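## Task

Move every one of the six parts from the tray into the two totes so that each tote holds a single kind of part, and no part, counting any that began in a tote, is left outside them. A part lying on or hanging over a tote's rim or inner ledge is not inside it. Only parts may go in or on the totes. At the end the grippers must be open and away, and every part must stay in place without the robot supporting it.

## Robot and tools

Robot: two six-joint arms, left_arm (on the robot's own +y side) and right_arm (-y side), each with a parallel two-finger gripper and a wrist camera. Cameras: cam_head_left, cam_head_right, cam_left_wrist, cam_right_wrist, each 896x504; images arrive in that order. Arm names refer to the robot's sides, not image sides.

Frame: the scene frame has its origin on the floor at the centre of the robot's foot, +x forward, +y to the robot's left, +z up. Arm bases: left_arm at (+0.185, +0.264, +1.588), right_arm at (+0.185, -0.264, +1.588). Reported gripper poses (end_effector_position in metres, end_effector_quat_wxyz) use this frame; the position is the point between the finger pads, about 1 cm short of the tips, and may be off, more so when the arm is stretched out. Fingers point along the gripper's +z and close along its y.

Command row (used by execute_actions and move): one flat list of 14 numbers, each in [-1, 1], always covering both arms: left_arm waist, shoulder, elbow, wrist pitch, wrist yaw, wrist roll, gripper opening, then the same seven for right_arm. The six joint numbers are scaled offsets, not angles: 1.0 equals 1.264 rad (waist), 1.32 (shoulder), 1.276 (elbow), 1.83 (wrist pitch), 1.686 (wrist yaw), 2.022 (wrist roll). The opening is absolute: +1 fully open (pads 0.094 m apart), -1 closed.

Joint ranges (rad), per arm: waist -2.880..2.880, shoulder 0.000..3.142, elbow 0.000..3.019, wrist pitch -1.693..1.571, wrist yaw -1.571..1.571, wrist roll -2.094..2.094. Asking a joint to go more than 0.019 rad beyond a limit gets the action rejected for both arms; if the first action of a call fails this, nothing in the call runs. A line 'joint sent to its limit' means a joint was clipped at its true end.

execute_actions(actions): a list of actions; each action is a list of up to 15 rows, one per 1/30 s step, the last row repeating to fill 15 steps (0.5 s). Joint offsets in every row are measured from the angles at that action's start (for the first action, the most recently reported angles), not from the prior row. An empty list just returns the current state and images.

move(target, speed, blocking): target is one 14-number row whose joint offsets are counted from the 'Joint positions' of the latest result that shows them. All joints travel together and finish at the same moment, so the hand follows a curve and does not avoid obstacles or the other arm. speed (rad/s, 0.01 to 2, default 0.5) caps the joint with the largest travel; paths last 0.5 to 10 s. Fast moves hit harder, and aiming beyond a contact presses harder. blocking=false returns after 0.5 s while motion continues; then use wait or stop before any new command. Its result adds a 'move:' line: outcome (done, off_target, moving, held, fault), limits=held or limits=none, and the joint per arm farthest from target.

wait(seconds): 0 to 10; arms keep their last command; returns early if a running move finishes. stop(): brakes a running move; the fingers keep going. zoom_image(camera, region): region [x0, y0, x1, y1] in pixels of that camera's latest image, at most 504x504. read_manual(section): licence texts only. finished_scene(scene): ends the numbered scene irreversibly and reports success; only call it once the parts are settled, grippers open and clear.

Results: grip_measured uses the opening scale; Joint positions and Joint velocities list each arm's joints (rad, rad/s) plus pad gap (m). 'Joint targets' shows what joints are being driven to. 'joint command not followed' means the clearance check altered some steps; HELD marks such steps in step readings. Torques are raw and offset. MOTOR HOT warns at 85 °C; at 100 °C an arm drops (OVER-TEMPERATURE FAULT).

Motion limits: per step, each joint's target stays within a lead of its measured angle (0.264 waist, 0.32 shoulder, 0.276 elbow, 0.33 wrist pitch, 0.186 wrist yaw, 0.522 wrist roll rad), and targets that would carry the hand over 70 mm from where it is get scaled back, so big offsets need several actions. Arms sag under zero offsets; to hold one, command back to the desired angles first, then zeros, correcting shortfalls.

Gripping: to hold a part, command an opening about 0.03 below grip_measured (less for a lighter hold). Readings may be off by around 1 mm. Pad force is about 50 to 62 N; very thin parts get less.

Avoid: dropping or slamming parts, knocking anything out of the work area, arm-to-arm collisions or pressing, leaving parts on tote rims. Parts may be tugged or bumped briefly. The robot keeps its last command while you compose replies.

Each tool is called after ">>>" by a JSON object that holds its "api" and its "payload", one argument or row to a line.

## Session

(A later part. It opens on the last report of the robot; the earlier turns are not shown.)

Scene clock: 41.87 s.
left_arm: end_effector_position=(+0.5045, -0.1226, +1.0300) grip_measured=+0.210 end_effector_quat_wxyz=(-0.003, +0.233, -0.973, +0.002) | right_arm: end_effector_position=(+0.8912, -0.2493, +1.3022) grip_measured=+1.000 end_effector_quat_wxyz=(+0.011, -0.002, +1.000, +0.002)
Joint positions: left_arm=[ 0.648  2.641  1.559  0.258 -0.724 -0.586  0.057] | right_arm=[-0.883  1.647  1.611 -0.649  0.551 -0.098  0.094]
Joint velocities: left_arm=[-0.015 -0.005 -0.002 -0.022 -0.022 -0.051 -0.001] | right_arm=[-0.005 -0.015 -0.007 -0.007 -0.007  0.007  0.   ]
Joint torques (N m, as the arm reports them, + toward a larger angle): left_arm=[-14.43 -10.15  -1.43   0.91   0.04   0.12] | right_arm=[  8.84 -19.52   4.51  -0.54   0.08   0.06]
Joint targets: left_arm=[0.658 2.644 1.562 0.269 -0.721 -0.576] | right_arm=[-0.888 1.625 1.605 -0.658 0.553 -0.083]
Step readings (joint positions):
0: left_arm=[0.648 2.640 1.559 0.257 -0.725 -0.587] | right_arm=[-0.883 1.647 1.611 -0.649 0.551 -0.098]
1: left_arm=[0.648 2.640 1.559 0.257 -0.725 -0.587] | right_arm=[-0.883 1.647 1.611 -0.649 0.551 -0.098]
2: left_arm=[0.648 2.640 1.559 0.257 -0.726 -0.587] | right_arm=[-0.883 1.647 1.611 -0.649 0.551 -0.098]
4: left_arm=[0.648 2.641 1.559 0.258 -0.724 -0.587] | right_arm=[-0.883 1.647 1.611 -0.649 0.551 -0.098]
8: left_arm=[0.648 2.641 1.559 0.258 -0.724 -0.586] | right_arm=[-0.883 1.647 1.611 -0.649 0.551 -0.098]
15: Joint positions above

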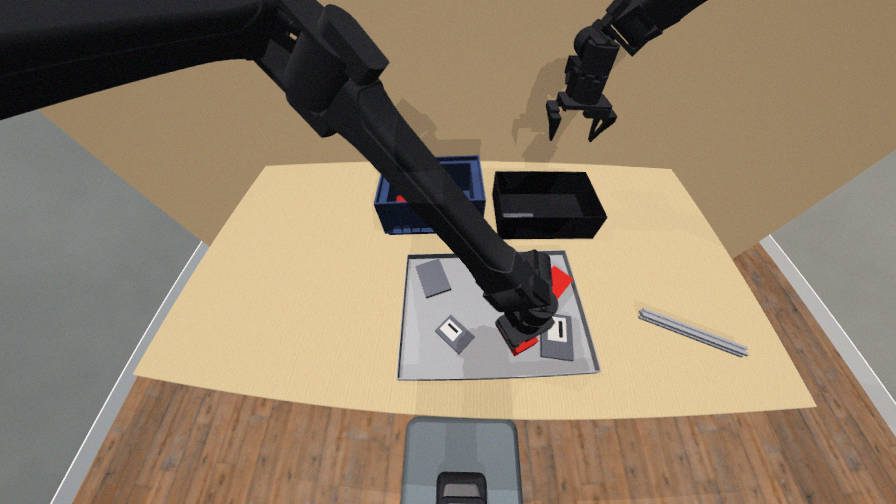

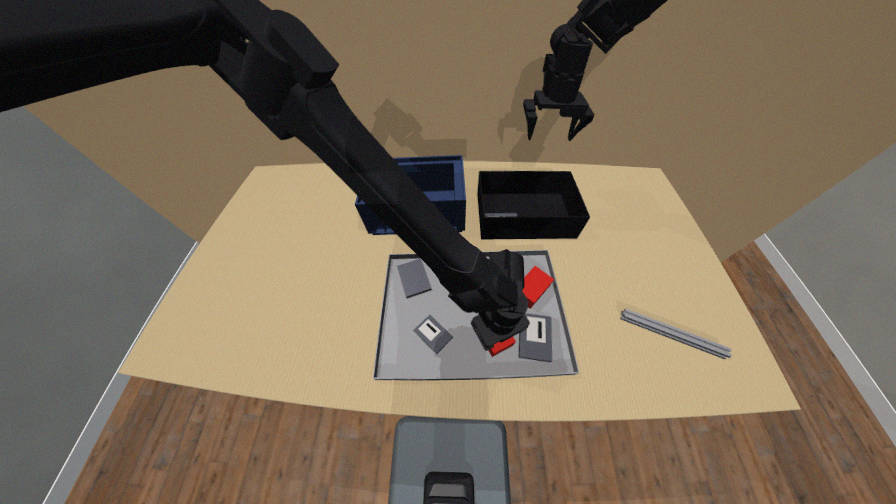

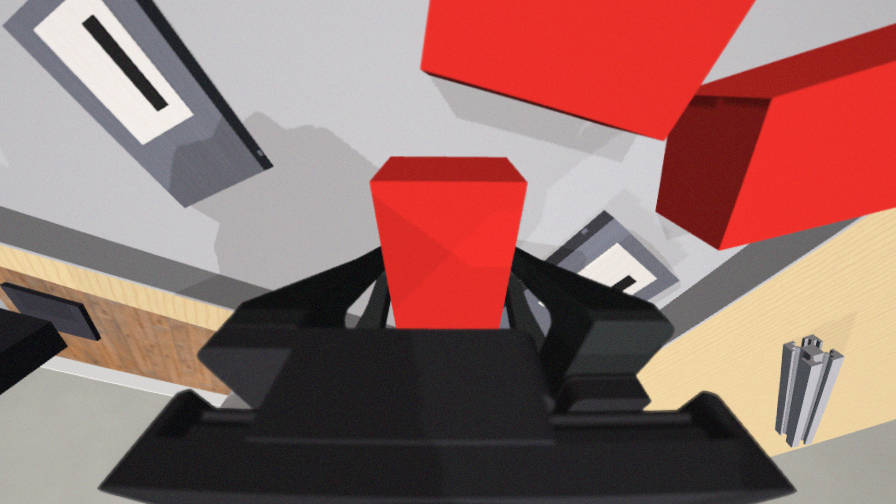

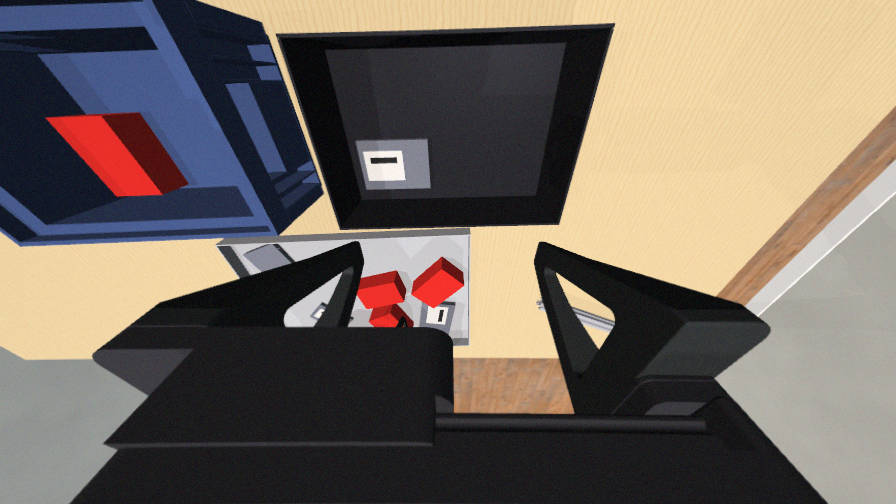

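>>> {"api": "move", "payload": {
  "target": [-0.1566, -0.2924, -0.2908, -0.0863, -0.0688, -0.007, 0.16, -0.004, -0.0167, -0.0047, -0.0049, 0.0012, 0.0074, 1],
  "speed": 0.5
}}

Scene clock: 48.63 s.
left_arm: end_effector_position=(+0.5301, -0.0995, +1.2041) grip_measured=+0.210 end_effector_quat_wxyz=(+0.005, -0.141, +0.990, -0.003) | right_arm: end_effector_position=(+0.8912, -0.2493, +1.3022) grip_measured=+1.000 end_effector_quat_wxyz=(+0.011, -0.002, +1.000, +0.002)
Joint positions: left_arm=[ 0.47   2.258  1.193  0.109 -0.836 -0.59   0.057] | right_arm=[-0.883  1.647  1.611 -0.649  0.551 -0.098  0.094]
Joint velocities: left_arm=[-0.005 -0.024 -0.002  0.017 -0.022 -0.066  0.   ] | right_arm=[-0.005 -0.015 -0.007 -0.012 -0.11  -0.022  0.   ]
Joint torques (N m, as the arm reports them, + toward a larger angle): left_arm=[-16.58 -11.76  -1.15   0.16  -0.21  -0.07] | right_arm=[  8.8  -19.49   4.48  -0.55   0.08   0.07]
Joint targets: left_arm=[0.450 2.255 1.188 0.100 -0.840 -0.601] | right_arm=[-0.888 1.625 1.605 -0.658 0.553 -0.083]
move: off_target (right_arm); limits=none; left_arm: farthest joint: the waist, 0.020 radians from its target (0.198 radians at the start); right_arm: farthest joint: the shoulder, 0.022 radians from its target (0.022 radians at the start)

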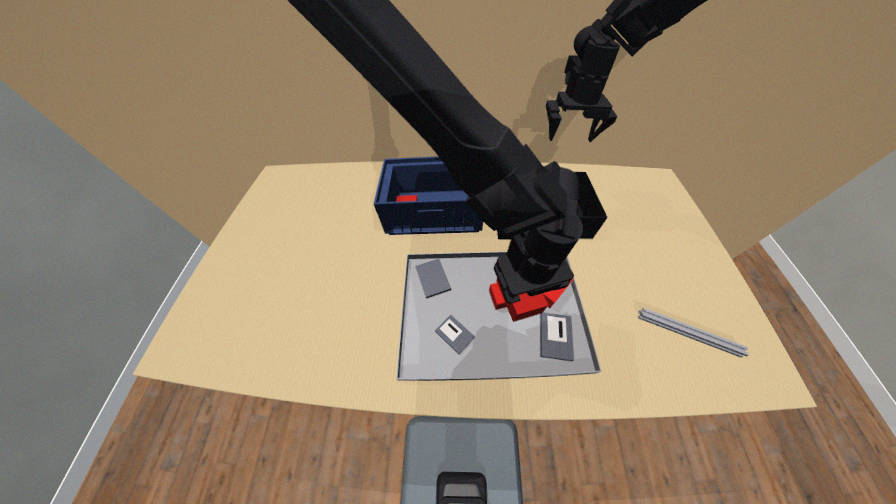

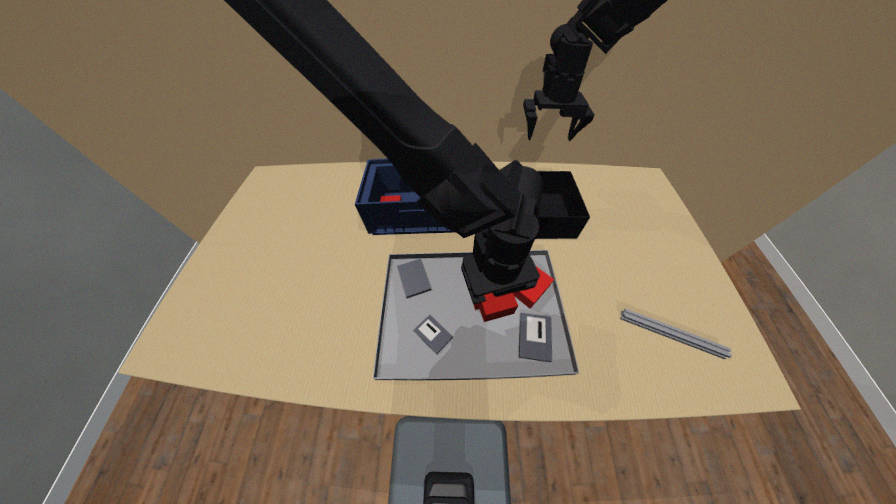

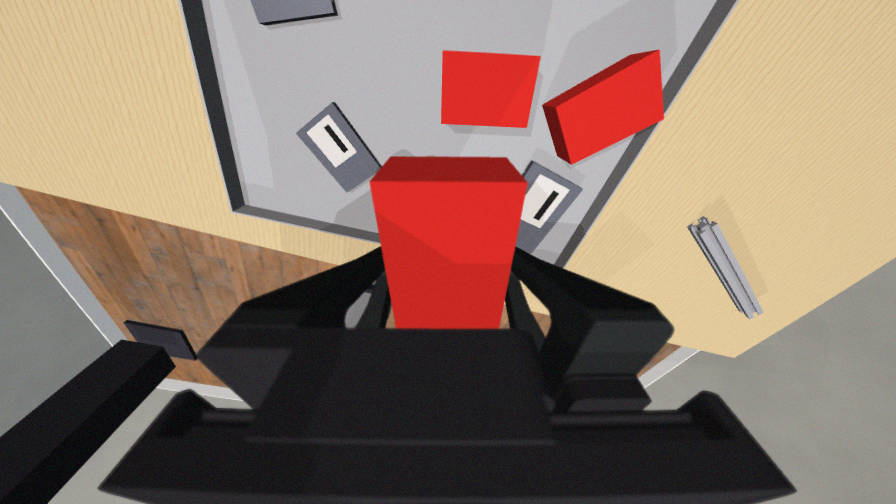

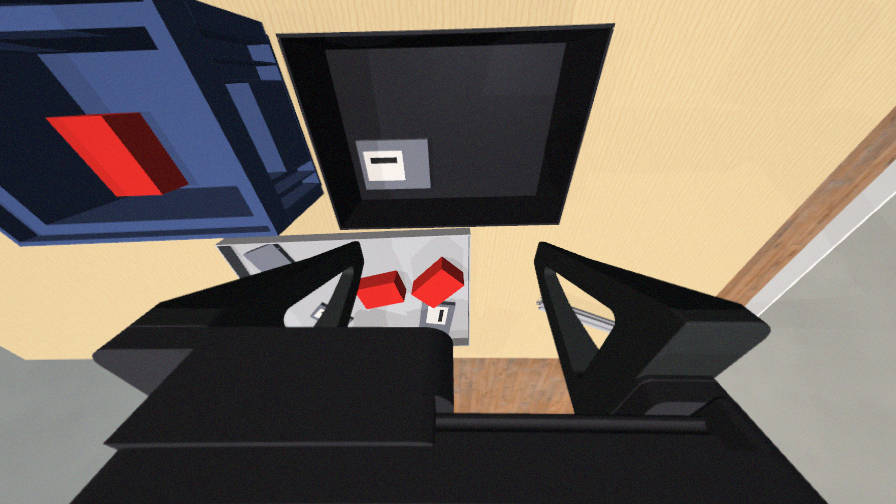

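>>> {"api": "move", "payload": {
  "target": [0.2097, -0.2371, 0.4663, -0.3858, 0.1044, 0.277, 0.16, -0.2009, 0.2902, -0.6238, 0.6809, -0.1145, -0.0099, 1],
  "speed": 0.9
}}

Scene clock: 54.03 s.
left_arm: end_effector_position=(+0.8829, +0.0967, +1.2372) grip_measured=+0.210 end_effector_quat_wxyz=(+0.006, -0.006, +1.000, +0.000) | right_arm: end_effector_position=(+0.5018, -0.2244, +1.0981) grip_measured=+1.000 end_effector_quat_wxyz=(+0.004, +0.078, +0.997, -0.002)
Joint positions: left_arm=[ 0.739  1.95   1.775 -0.589 -0.664 -0.041  0.057] | right_arm=[-1.136  2.039  0.829  0.585  0.36  -0.103  0.094]
Joint velocities: left_arm=[-0.015 -0.005 -0.017  0.012  0.051  0.007 -0.   ] | right_arm=[ 0.005 -0.005  0.002 -0.012 -0.037 -0.022  0.   ]
Joint torques (N m, as the arm reports them, + toward a larger angle): left_arm=[-13.69 -19.29   5.58   0.15   0.08   0.15] | right_arm=[  5.9  -10.74  -5.27   0.12  -0.11  -0.2 ]
Joint targets: left_arm=[0.735 1.945 1.788 -0.597 -0.660 -0.030] | right_arm=[-1.137 2.030 0.815 0.597 0.358 -0.118]
move: done; limits=none; left_arm: farthest joint: the elbow, 0.013 radians from its target (0.595 radians at the start); right_arm: farthest joint: the wrist roll, 0.015 radians from its target (0.020 radians at the start)

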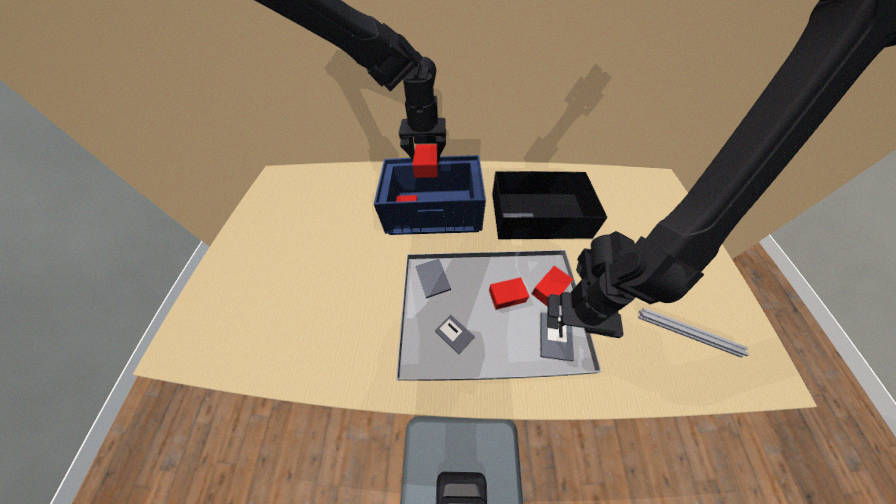

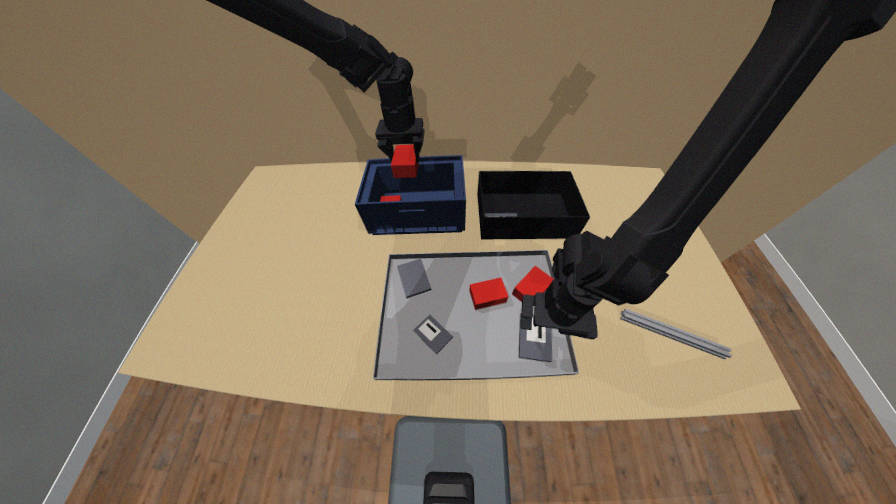

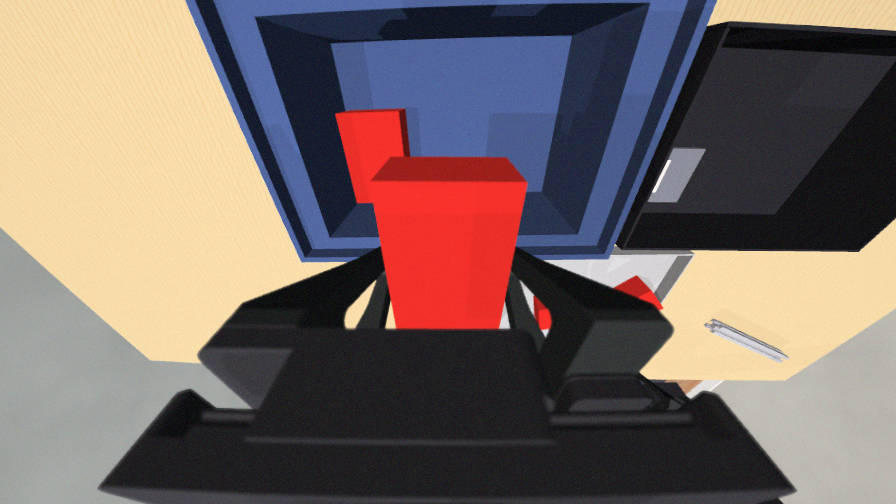

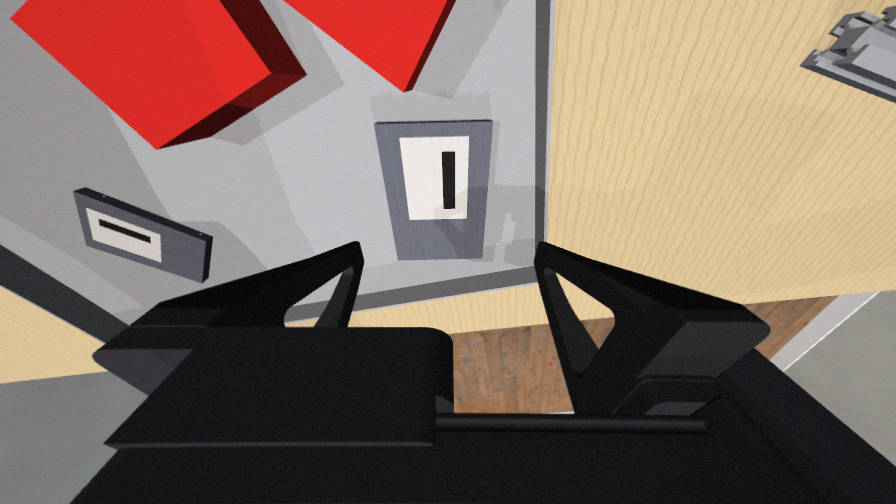

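>>> {"api": "move", "payload": {
  "target": [0.0704, 0.1341, 0.123, 0.0421, 0.0397, 0.0257, 0.16, -0.0269, 0.1091, 0.1191, -0.0071, -0.0166, -0.0242, 1],
  "speed": 0.25
}}

Scene clock: 62.30 s.
left_arm: end_effector_position=(+0.8786, +0.0992, +1.1417) grip_measured=+0.210 end_effector_quat_wxyz=(+0.001, -0.019, +1.000, -0.000) | right_arm: end_effector_position=(+0.5004, -0.2169, +1.0416) grip_measured=+1.000 end_effector_quat_wxyz=(+0.002, +0.069, +0.998, +0.000)
Joint positions: left_arm=[ 0.825  2.127  1.913 -0.518 -0.601 -0.     0.057] | right_arm=[-1.164  2.179  0.977  0.58   0.334 -0.136  0.094]
Joint velocities: left_arm=[-0.005 -0.005 -0.002  0.007  0.007  0.007 -0.001] | right_arm=[-0.005 -0.024 -0.007  0.002 -0.022 -0.007  0.   ]
Joint torques (N m, as the arm reports them, + toward a larger angle): left_arm=[-13.04 -20.44   5.79   0.71   0.08   0.15] | right_arm=[ 5.5  -9.69 -3.61 -0.49 -0.13 -0.2 ]
Joint targets: left_arm=[0.828 2.127 1.932 -0.512 -0.597 0.011] | right_arm=[-1.170 2.183 0.982 0.572 0.332 -0.152]
move: done; limits=none; left_arm: farthest joint: the elbow, 0.019 radians from its target (0.157 radians at the start); right_arm: farthest joint: the wrist roll, 0.015 radians from its target (0.049 radians at the start)

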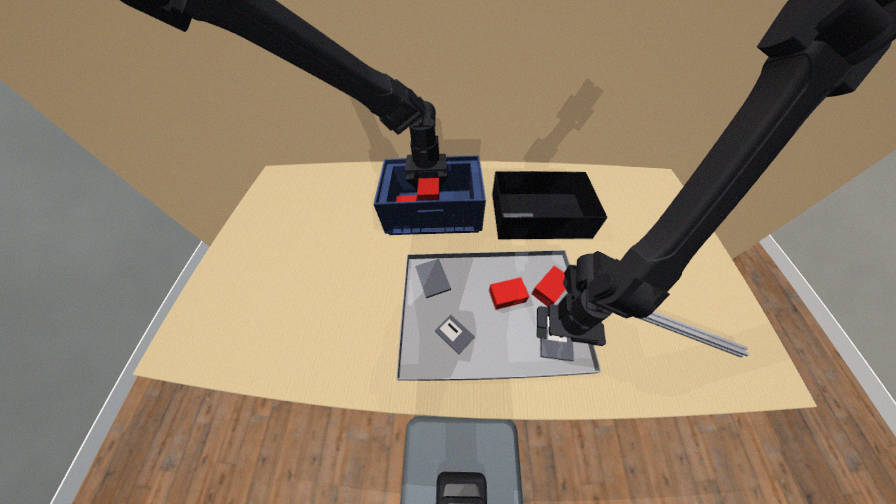

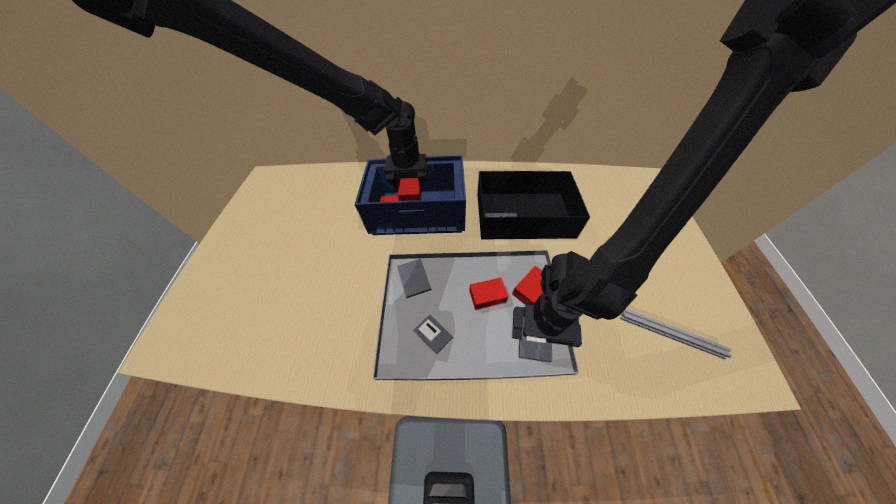

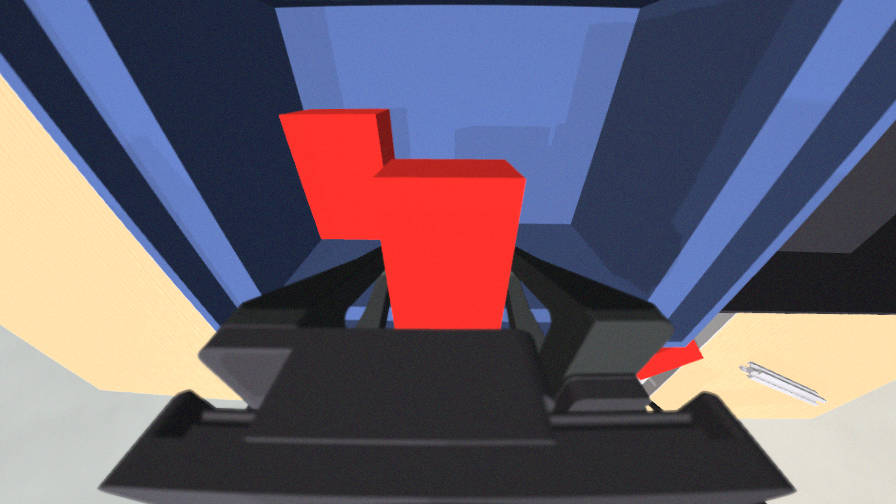

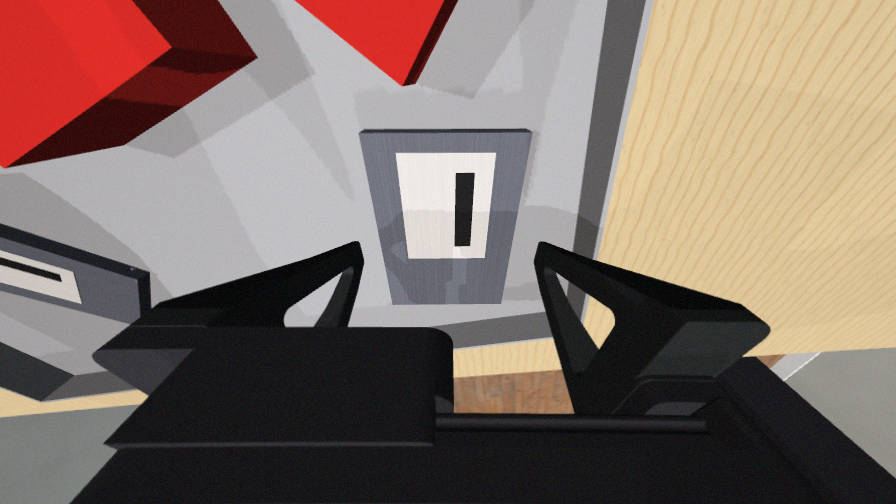

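>>> {"api": "move", "payload": {
  "target": [0.0554, 0.1727, 0.2328, -0.0186, 0.032, 0.0304, 0.16, -0.0146, 0.0364, 0.0455, -0.0104, -0.0059, -0.0104, 1],
  "speed": 0.2
}}

Scene clock: 67.40 s.
left_arm: end_effector_position=(+0.8807, +0.0940, +1.0495) grip_measured=+0.210 end_effector_quat_wxyz=(-0.003, -0.015, +1.000, -0.002) | right_arm: end_effector_position=(+0.5012, -0.2171, +1.0230) grip_measured=+1.000 end_effector_quat_wxyz=(+0.001, +0.070, +0.998, -0.000)
Joint positions: left_arm=[ 0.888  2.357  2.184 -0.542 -0.55   0.05   0.057] | right_arm=[-1.176  2.22   1.028  0.57   0.327 -0.142  0.094]
Joint velocities: left_arm=[ 0.015  0.005  0.002 -0.002  0.007 -0.022 -0.001] | right_arm=[-0.005  0.015  0.017  0.027 -0.022 -0.007  0.   ]
Joint torques (N m, as the arm reports them, + toward a larger angle): left_arm=[-13.48 -20.18   6.82   0.17   0.05   0.1 ] | right_arm=[ 5.55 -9.31 -3.46 -0.51 -0.13 -0.2 ]
Joint targets: left_arm=[0.895 2.355 2.210 -0.552 -0.547 0.061] | right_arm=[-1.183 2.228 1.035 0.561 0.324 -0.158]
move: off_target (left_arm); limits=none; left_arm: farthest joint: the elbow, 0.026 radians from its target (0.297 radians at the start); right_arm: farthest joint: the wrist roll, 0.015 radians from its target (0.020 radians at the start)

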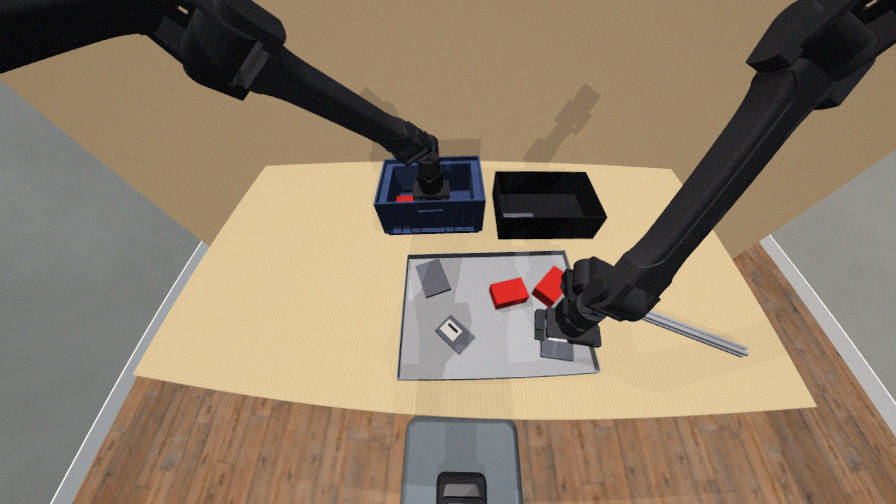

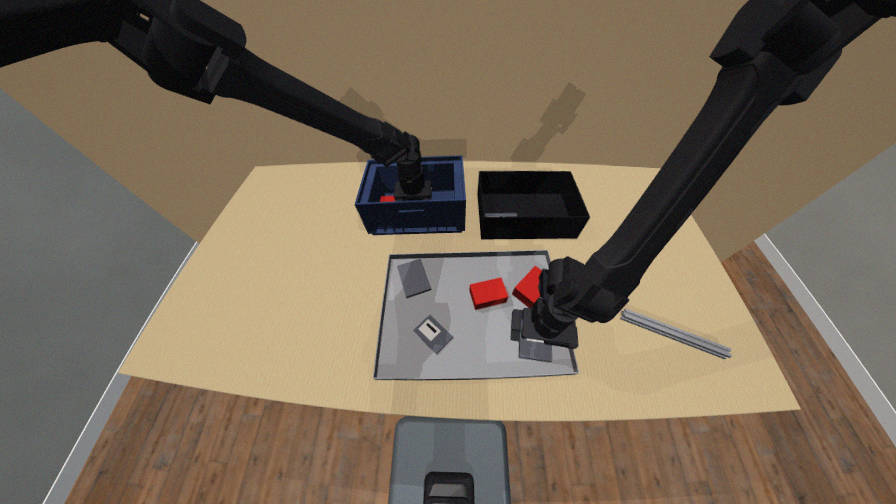

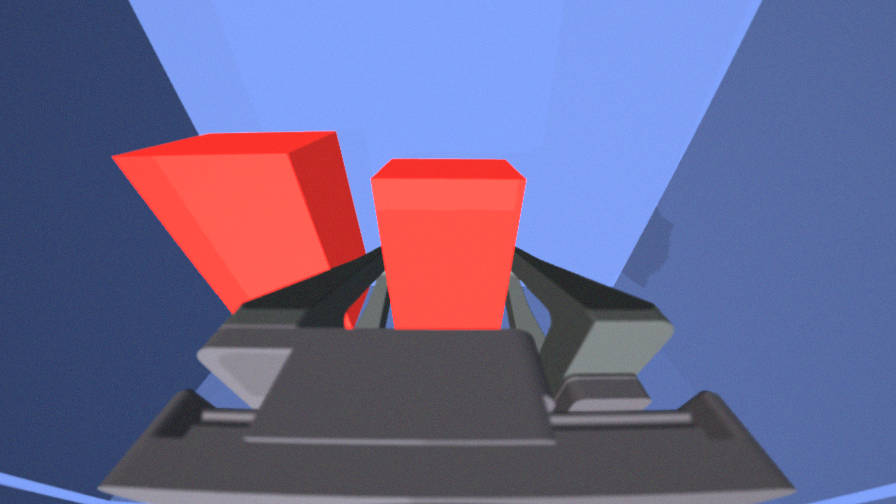

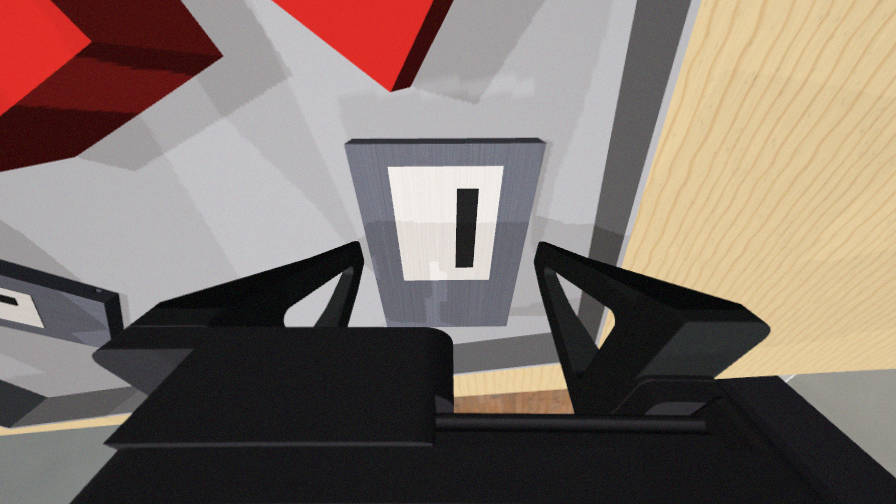

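>>> {"api": "execute_actions", "payload": {
  "actions": [
    [[0.0055, -0.0015, 0.0204, -0.0055, 0.0018, 0.0054, 0.45, -0.0074, 0.0129, 0.0141, -0.0062, -0.003, -0.0079, 1]]
  ]
}}

Scene clock: 69.43 s.
left_arm: end_effector_position=(+0.8805, +0.0940, +1.0495) grip_measured=+0.448 end_effector_quat_wxyz=(-0.004, -0.015, +1.000, -0.002) | right_arm: end_effector_position=(+0.5015, -0.2168, +1.0225) grip_measured=+1.000 end_effector_quat_wxyz=(+0.001, +0.069, +0.998, +0.000)
Joint positions: left_arm=[ 0.888  2.357  2.184 -0.543 -0.55   0.051  0.068] | right_arm=[-1.176  2.221  1.03   0.568  0.325 -0.143  0.094]
Joint velocities: left_arm=[-0.005 -0.015 -0.007 -0.012 -0.037 -0.037  0.001] | right_arm=[ 0.015 -0.005 -0.012  0.017 -0.007  0.007  0.   ]
Joint torques (N m, as the arm reports them, + toward a larger angle): left_arm=[-13.37 -19.95   6.76   0.2    0.08   0.13] | right_arm=[ 5.41 -8.72 -2.6  -0.56 -0.17 -0.2 ]
Joint targets: left_arm=[0.895 2.355 2.210 -0.553 -0.546 0.061] | right_arm=[-1.185 2.237 1.046 0.559 0.322 -0.158]
Step readings (joint positions):
0: left_arm=[0.888 2.357 2.184 -0.542 -0.550 0.051] | right_arm=[-1.176 2.220 1.028 0.570 0.327 -0.143]
1: left_arm=[0.888 2.357 2.184 -0.543 -0.550 0.051] | right_arm=[-1.176 2.220 1.030 0.569 0.326 -0.143]
2: left_arm=[0.888 2.357 2.184 -0.543 -0.550 0.051] | right_arm=[-1.176 2.221 1.030 0.568 0.325 -0.143]
4: left_arm=[0.888 2.357 2.184 -0.543 -0.550 0.051] | right_arm=[-1.176 2.221 1.030 0.568 0.325 -0.143]
8: left_arm=[0.888 2.357 2.184 -0.543 -0.550 0.051] | right_arm=[-1.176 2.221 1.030 0.568 0.325 -0.143]
15: Joint positions above

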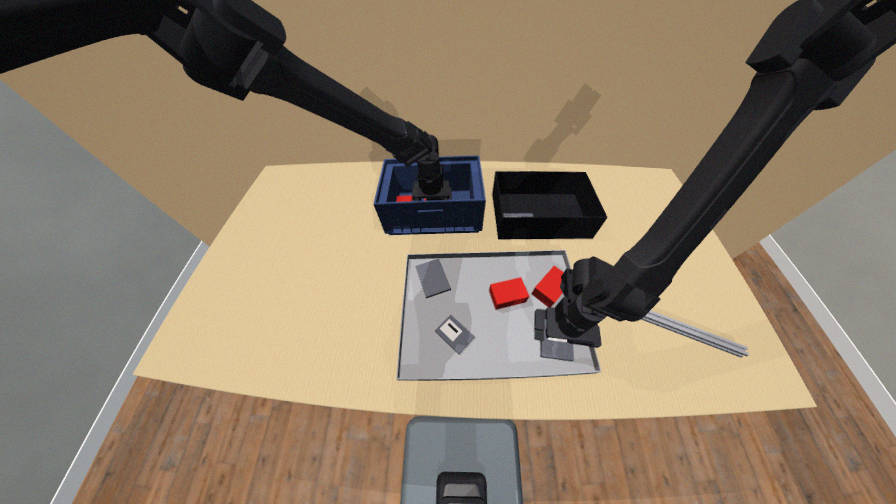

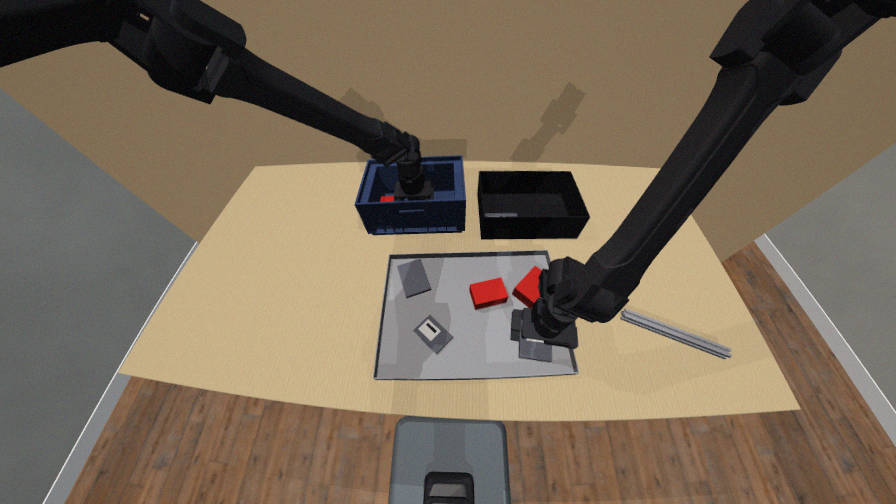

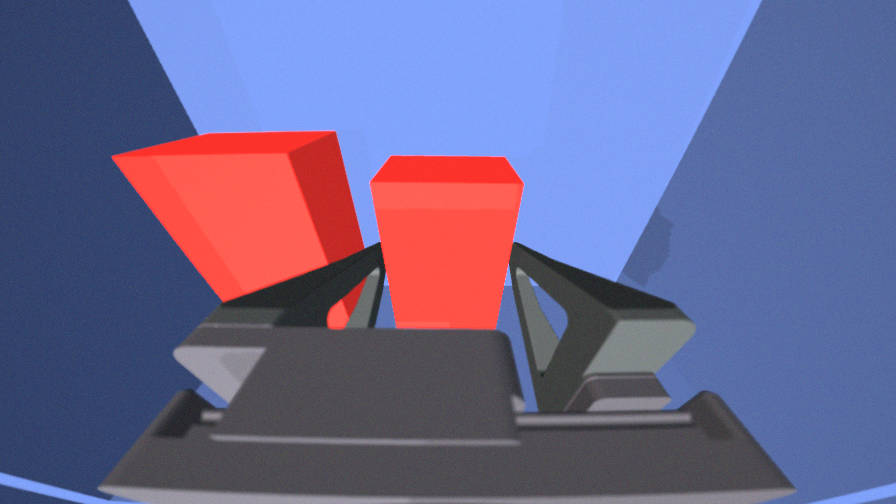

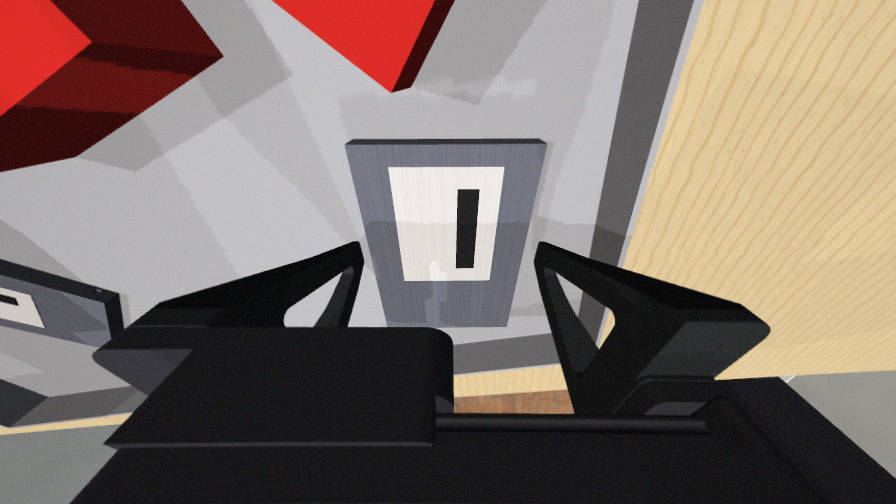

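>>> {"api": "move", "payload": {
  "target": [-0.0657, -0.1826, -0.2014, 0.0164, -0.0326, -0.0307, 0.45, -0.004, 0.003, 0.003, -0.004, -0.001, -0.007, 0.52],
  "speed": 0.35
}}

Scene clock: 71.50 s.
left_arm: end_effector_position=(+0.8860, +0.0982, +1.1465) grip_measured=+0.448 end_effector_quat_wxyz=(+0.006, -0.020, +1.000, -0.002) | right_arm: end_effector_position=(+0.5017, -0.2162, +1.0226) grip_measured=+0.572 end_effector_quat_wxyz=(+0.001, +0.069, +0.998, +0.002)
Joint positions: left_arm=[ 0.82   2.125  1.926 -0.523 -0.601 -0.001  0.068] | right_arm=[-1.175  2.221  1.03   0.568  0.323 -0.143  0.074]
Joint velocities: left_arm=[-0.005 -0.005  0.007 -0.022 -0.022  0.007  0.   ] | right_arm=[ 0.005  0.005  0.002 -0.017 -0.007 -0.066 -0.001]
Joint torques (N m, as the arm reports them, + toward a larger angle): left_arm=[-14.88 -20.64   4.38   0.79  -0.18  -0.12] | right_arm=[ 5.56 -9.66 -3.66 -0.47  0.01 -0.19]
Joint targets: left_arm=[0.805 2.116 1.927 -0.514 -0.604 -0.011] | right_arm=[-1.181 2.225 1.034 0.561 0.324 -0.157]
move: done; limits=none; left_arm: farthest joint: the waist, 0.015 radians from its target (0.083 radians at the start); right_arm: farthest joint: the wrist roll, 0.014 radians from its target (0.014 radians at the start)

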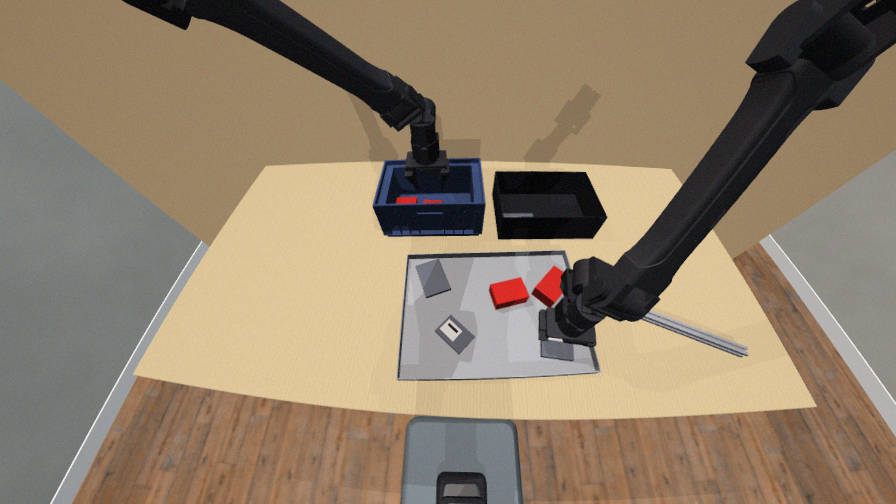

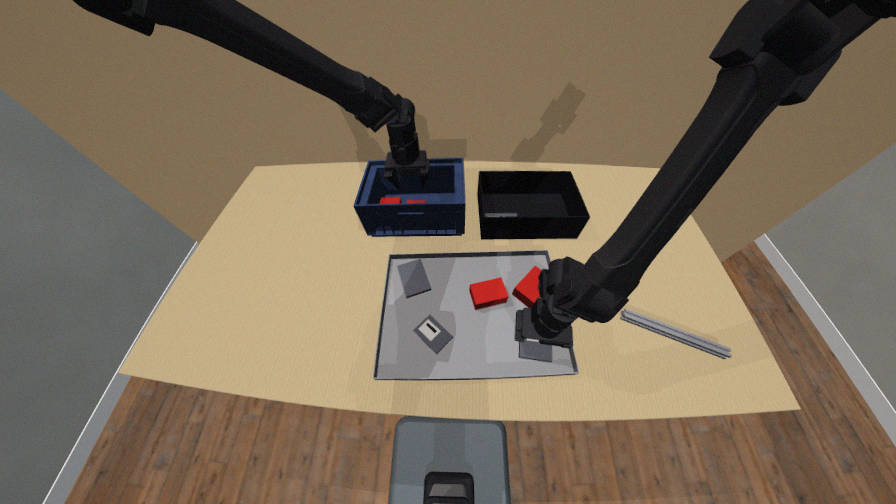

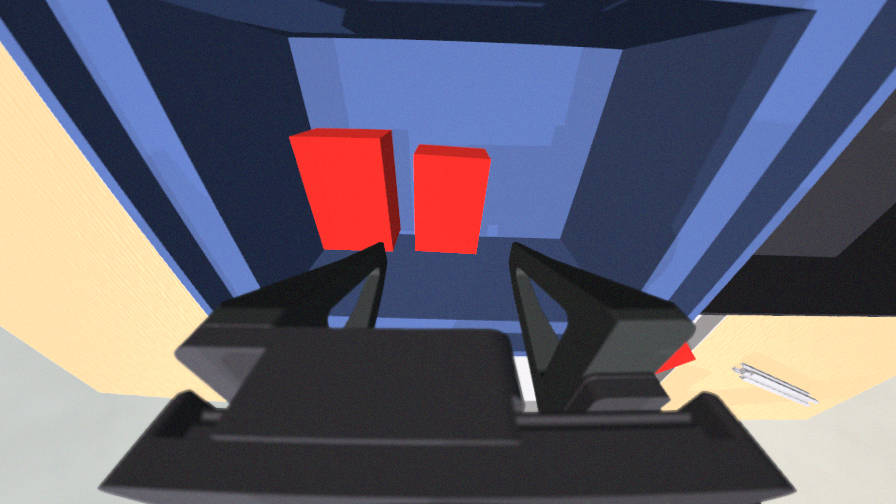

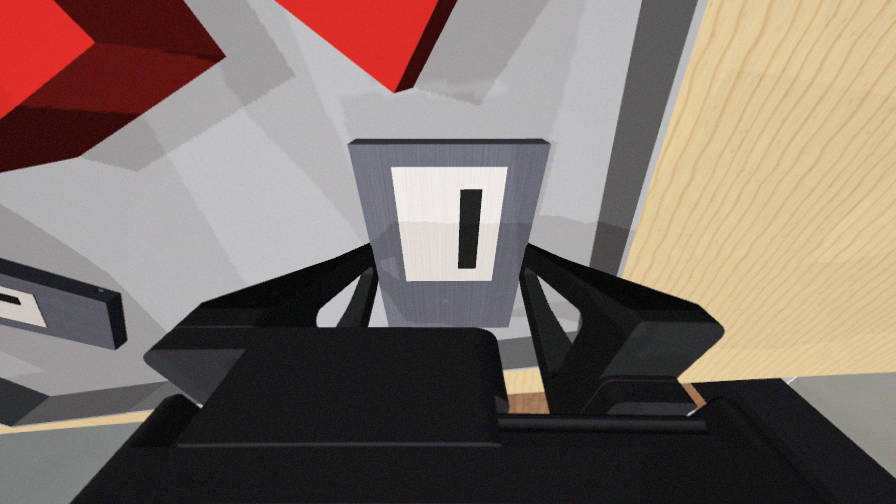

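>>> {"api": "move", "payload": {
  "target": [-0.0791, -0.1326, -0.1183, -0.0404, -0.0397, 0, 0.45, 0.0372, -0.1462, -0.1708, 0.0158, 0.0243, 0, 0.52],
  "speed": 0.4
}}

Scene clock: 77.97 s.
left_arm: end_effector_position=(+0.8816, +0.0885, +1.2405) grip_measured=+0.448 end_effector_quat_wxyz=(+0.007, +0.018, +1.000, -0.004) | right_arm: end_effector_position=(+0.5104, -0.2274, +1.0949) grip_measured=+0.572 end_effector_quat_wxyz=(+0.011, +0.062, +0.998, -0.005)
Joint positions: left_arm=[ 0.727  1.952  1.773 -0.588 -0.664 -0.001  0.068] | right_arm=[-1.139  2.038  0.845  0.586  0.362 -0.143  0.074]
Joint velocities: left_arm=[-0.015 -0.015 -0.002 -0.012  0.066  0.007 -0.   ] | right_arm=[-0.005 -0.015  0.002 -0.017 -0.007  0.051 -0.   ]
Joint torques (N m, as the arm reports them, + toward a larger angle): left_arm=[-14.04 -19.56   4.49   0.23  -0.14   0.02] | right_arm=[  6.77 -11.03  -6.67   0.16   0.09  -0.06]
Joint targets: left_arm=[0.720 1.950 1.775 -0.596 -0.668 -0.001] | right_arm=[-1.129 2.028 0.813 0.597 0.364 -0.143]
move: off_target (right_arm); limits=none; left_arm: farthest joint: the wrist pitch, 0.009 radians from its target (0.074 radians at the start); right_arm: farthest joint: the elbow, 0.033 radians from its target (0.218 radians at the start)

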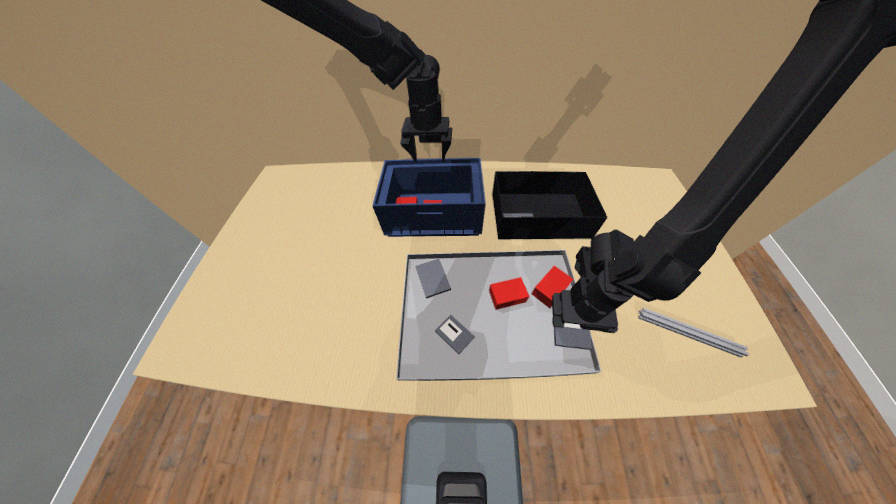

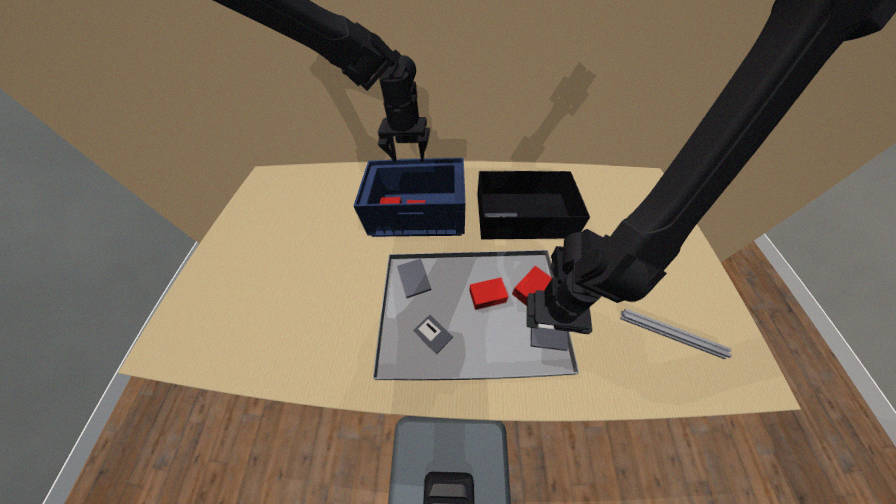

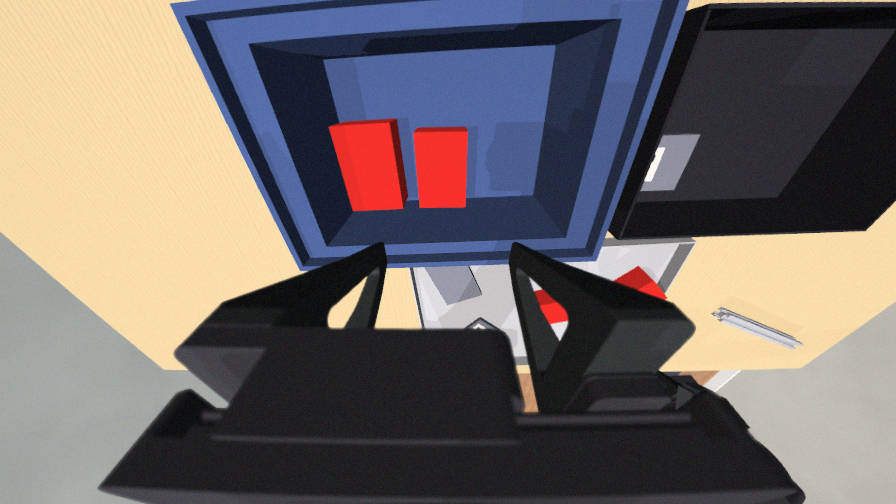

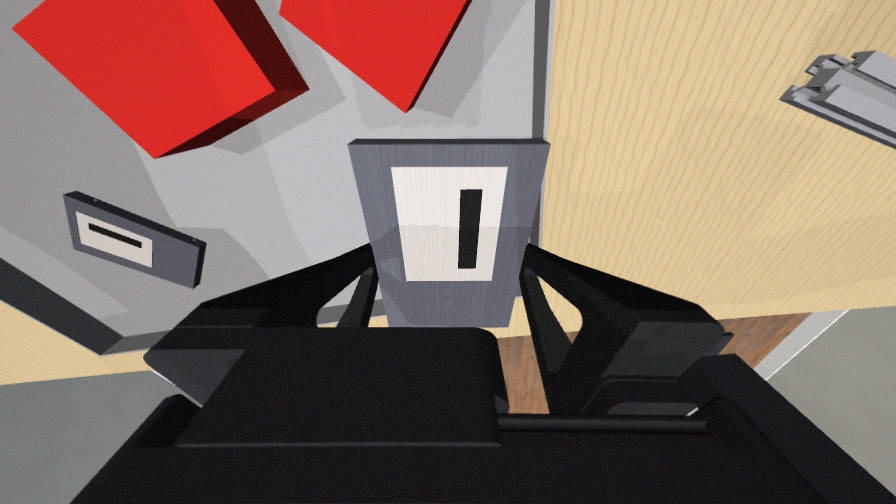

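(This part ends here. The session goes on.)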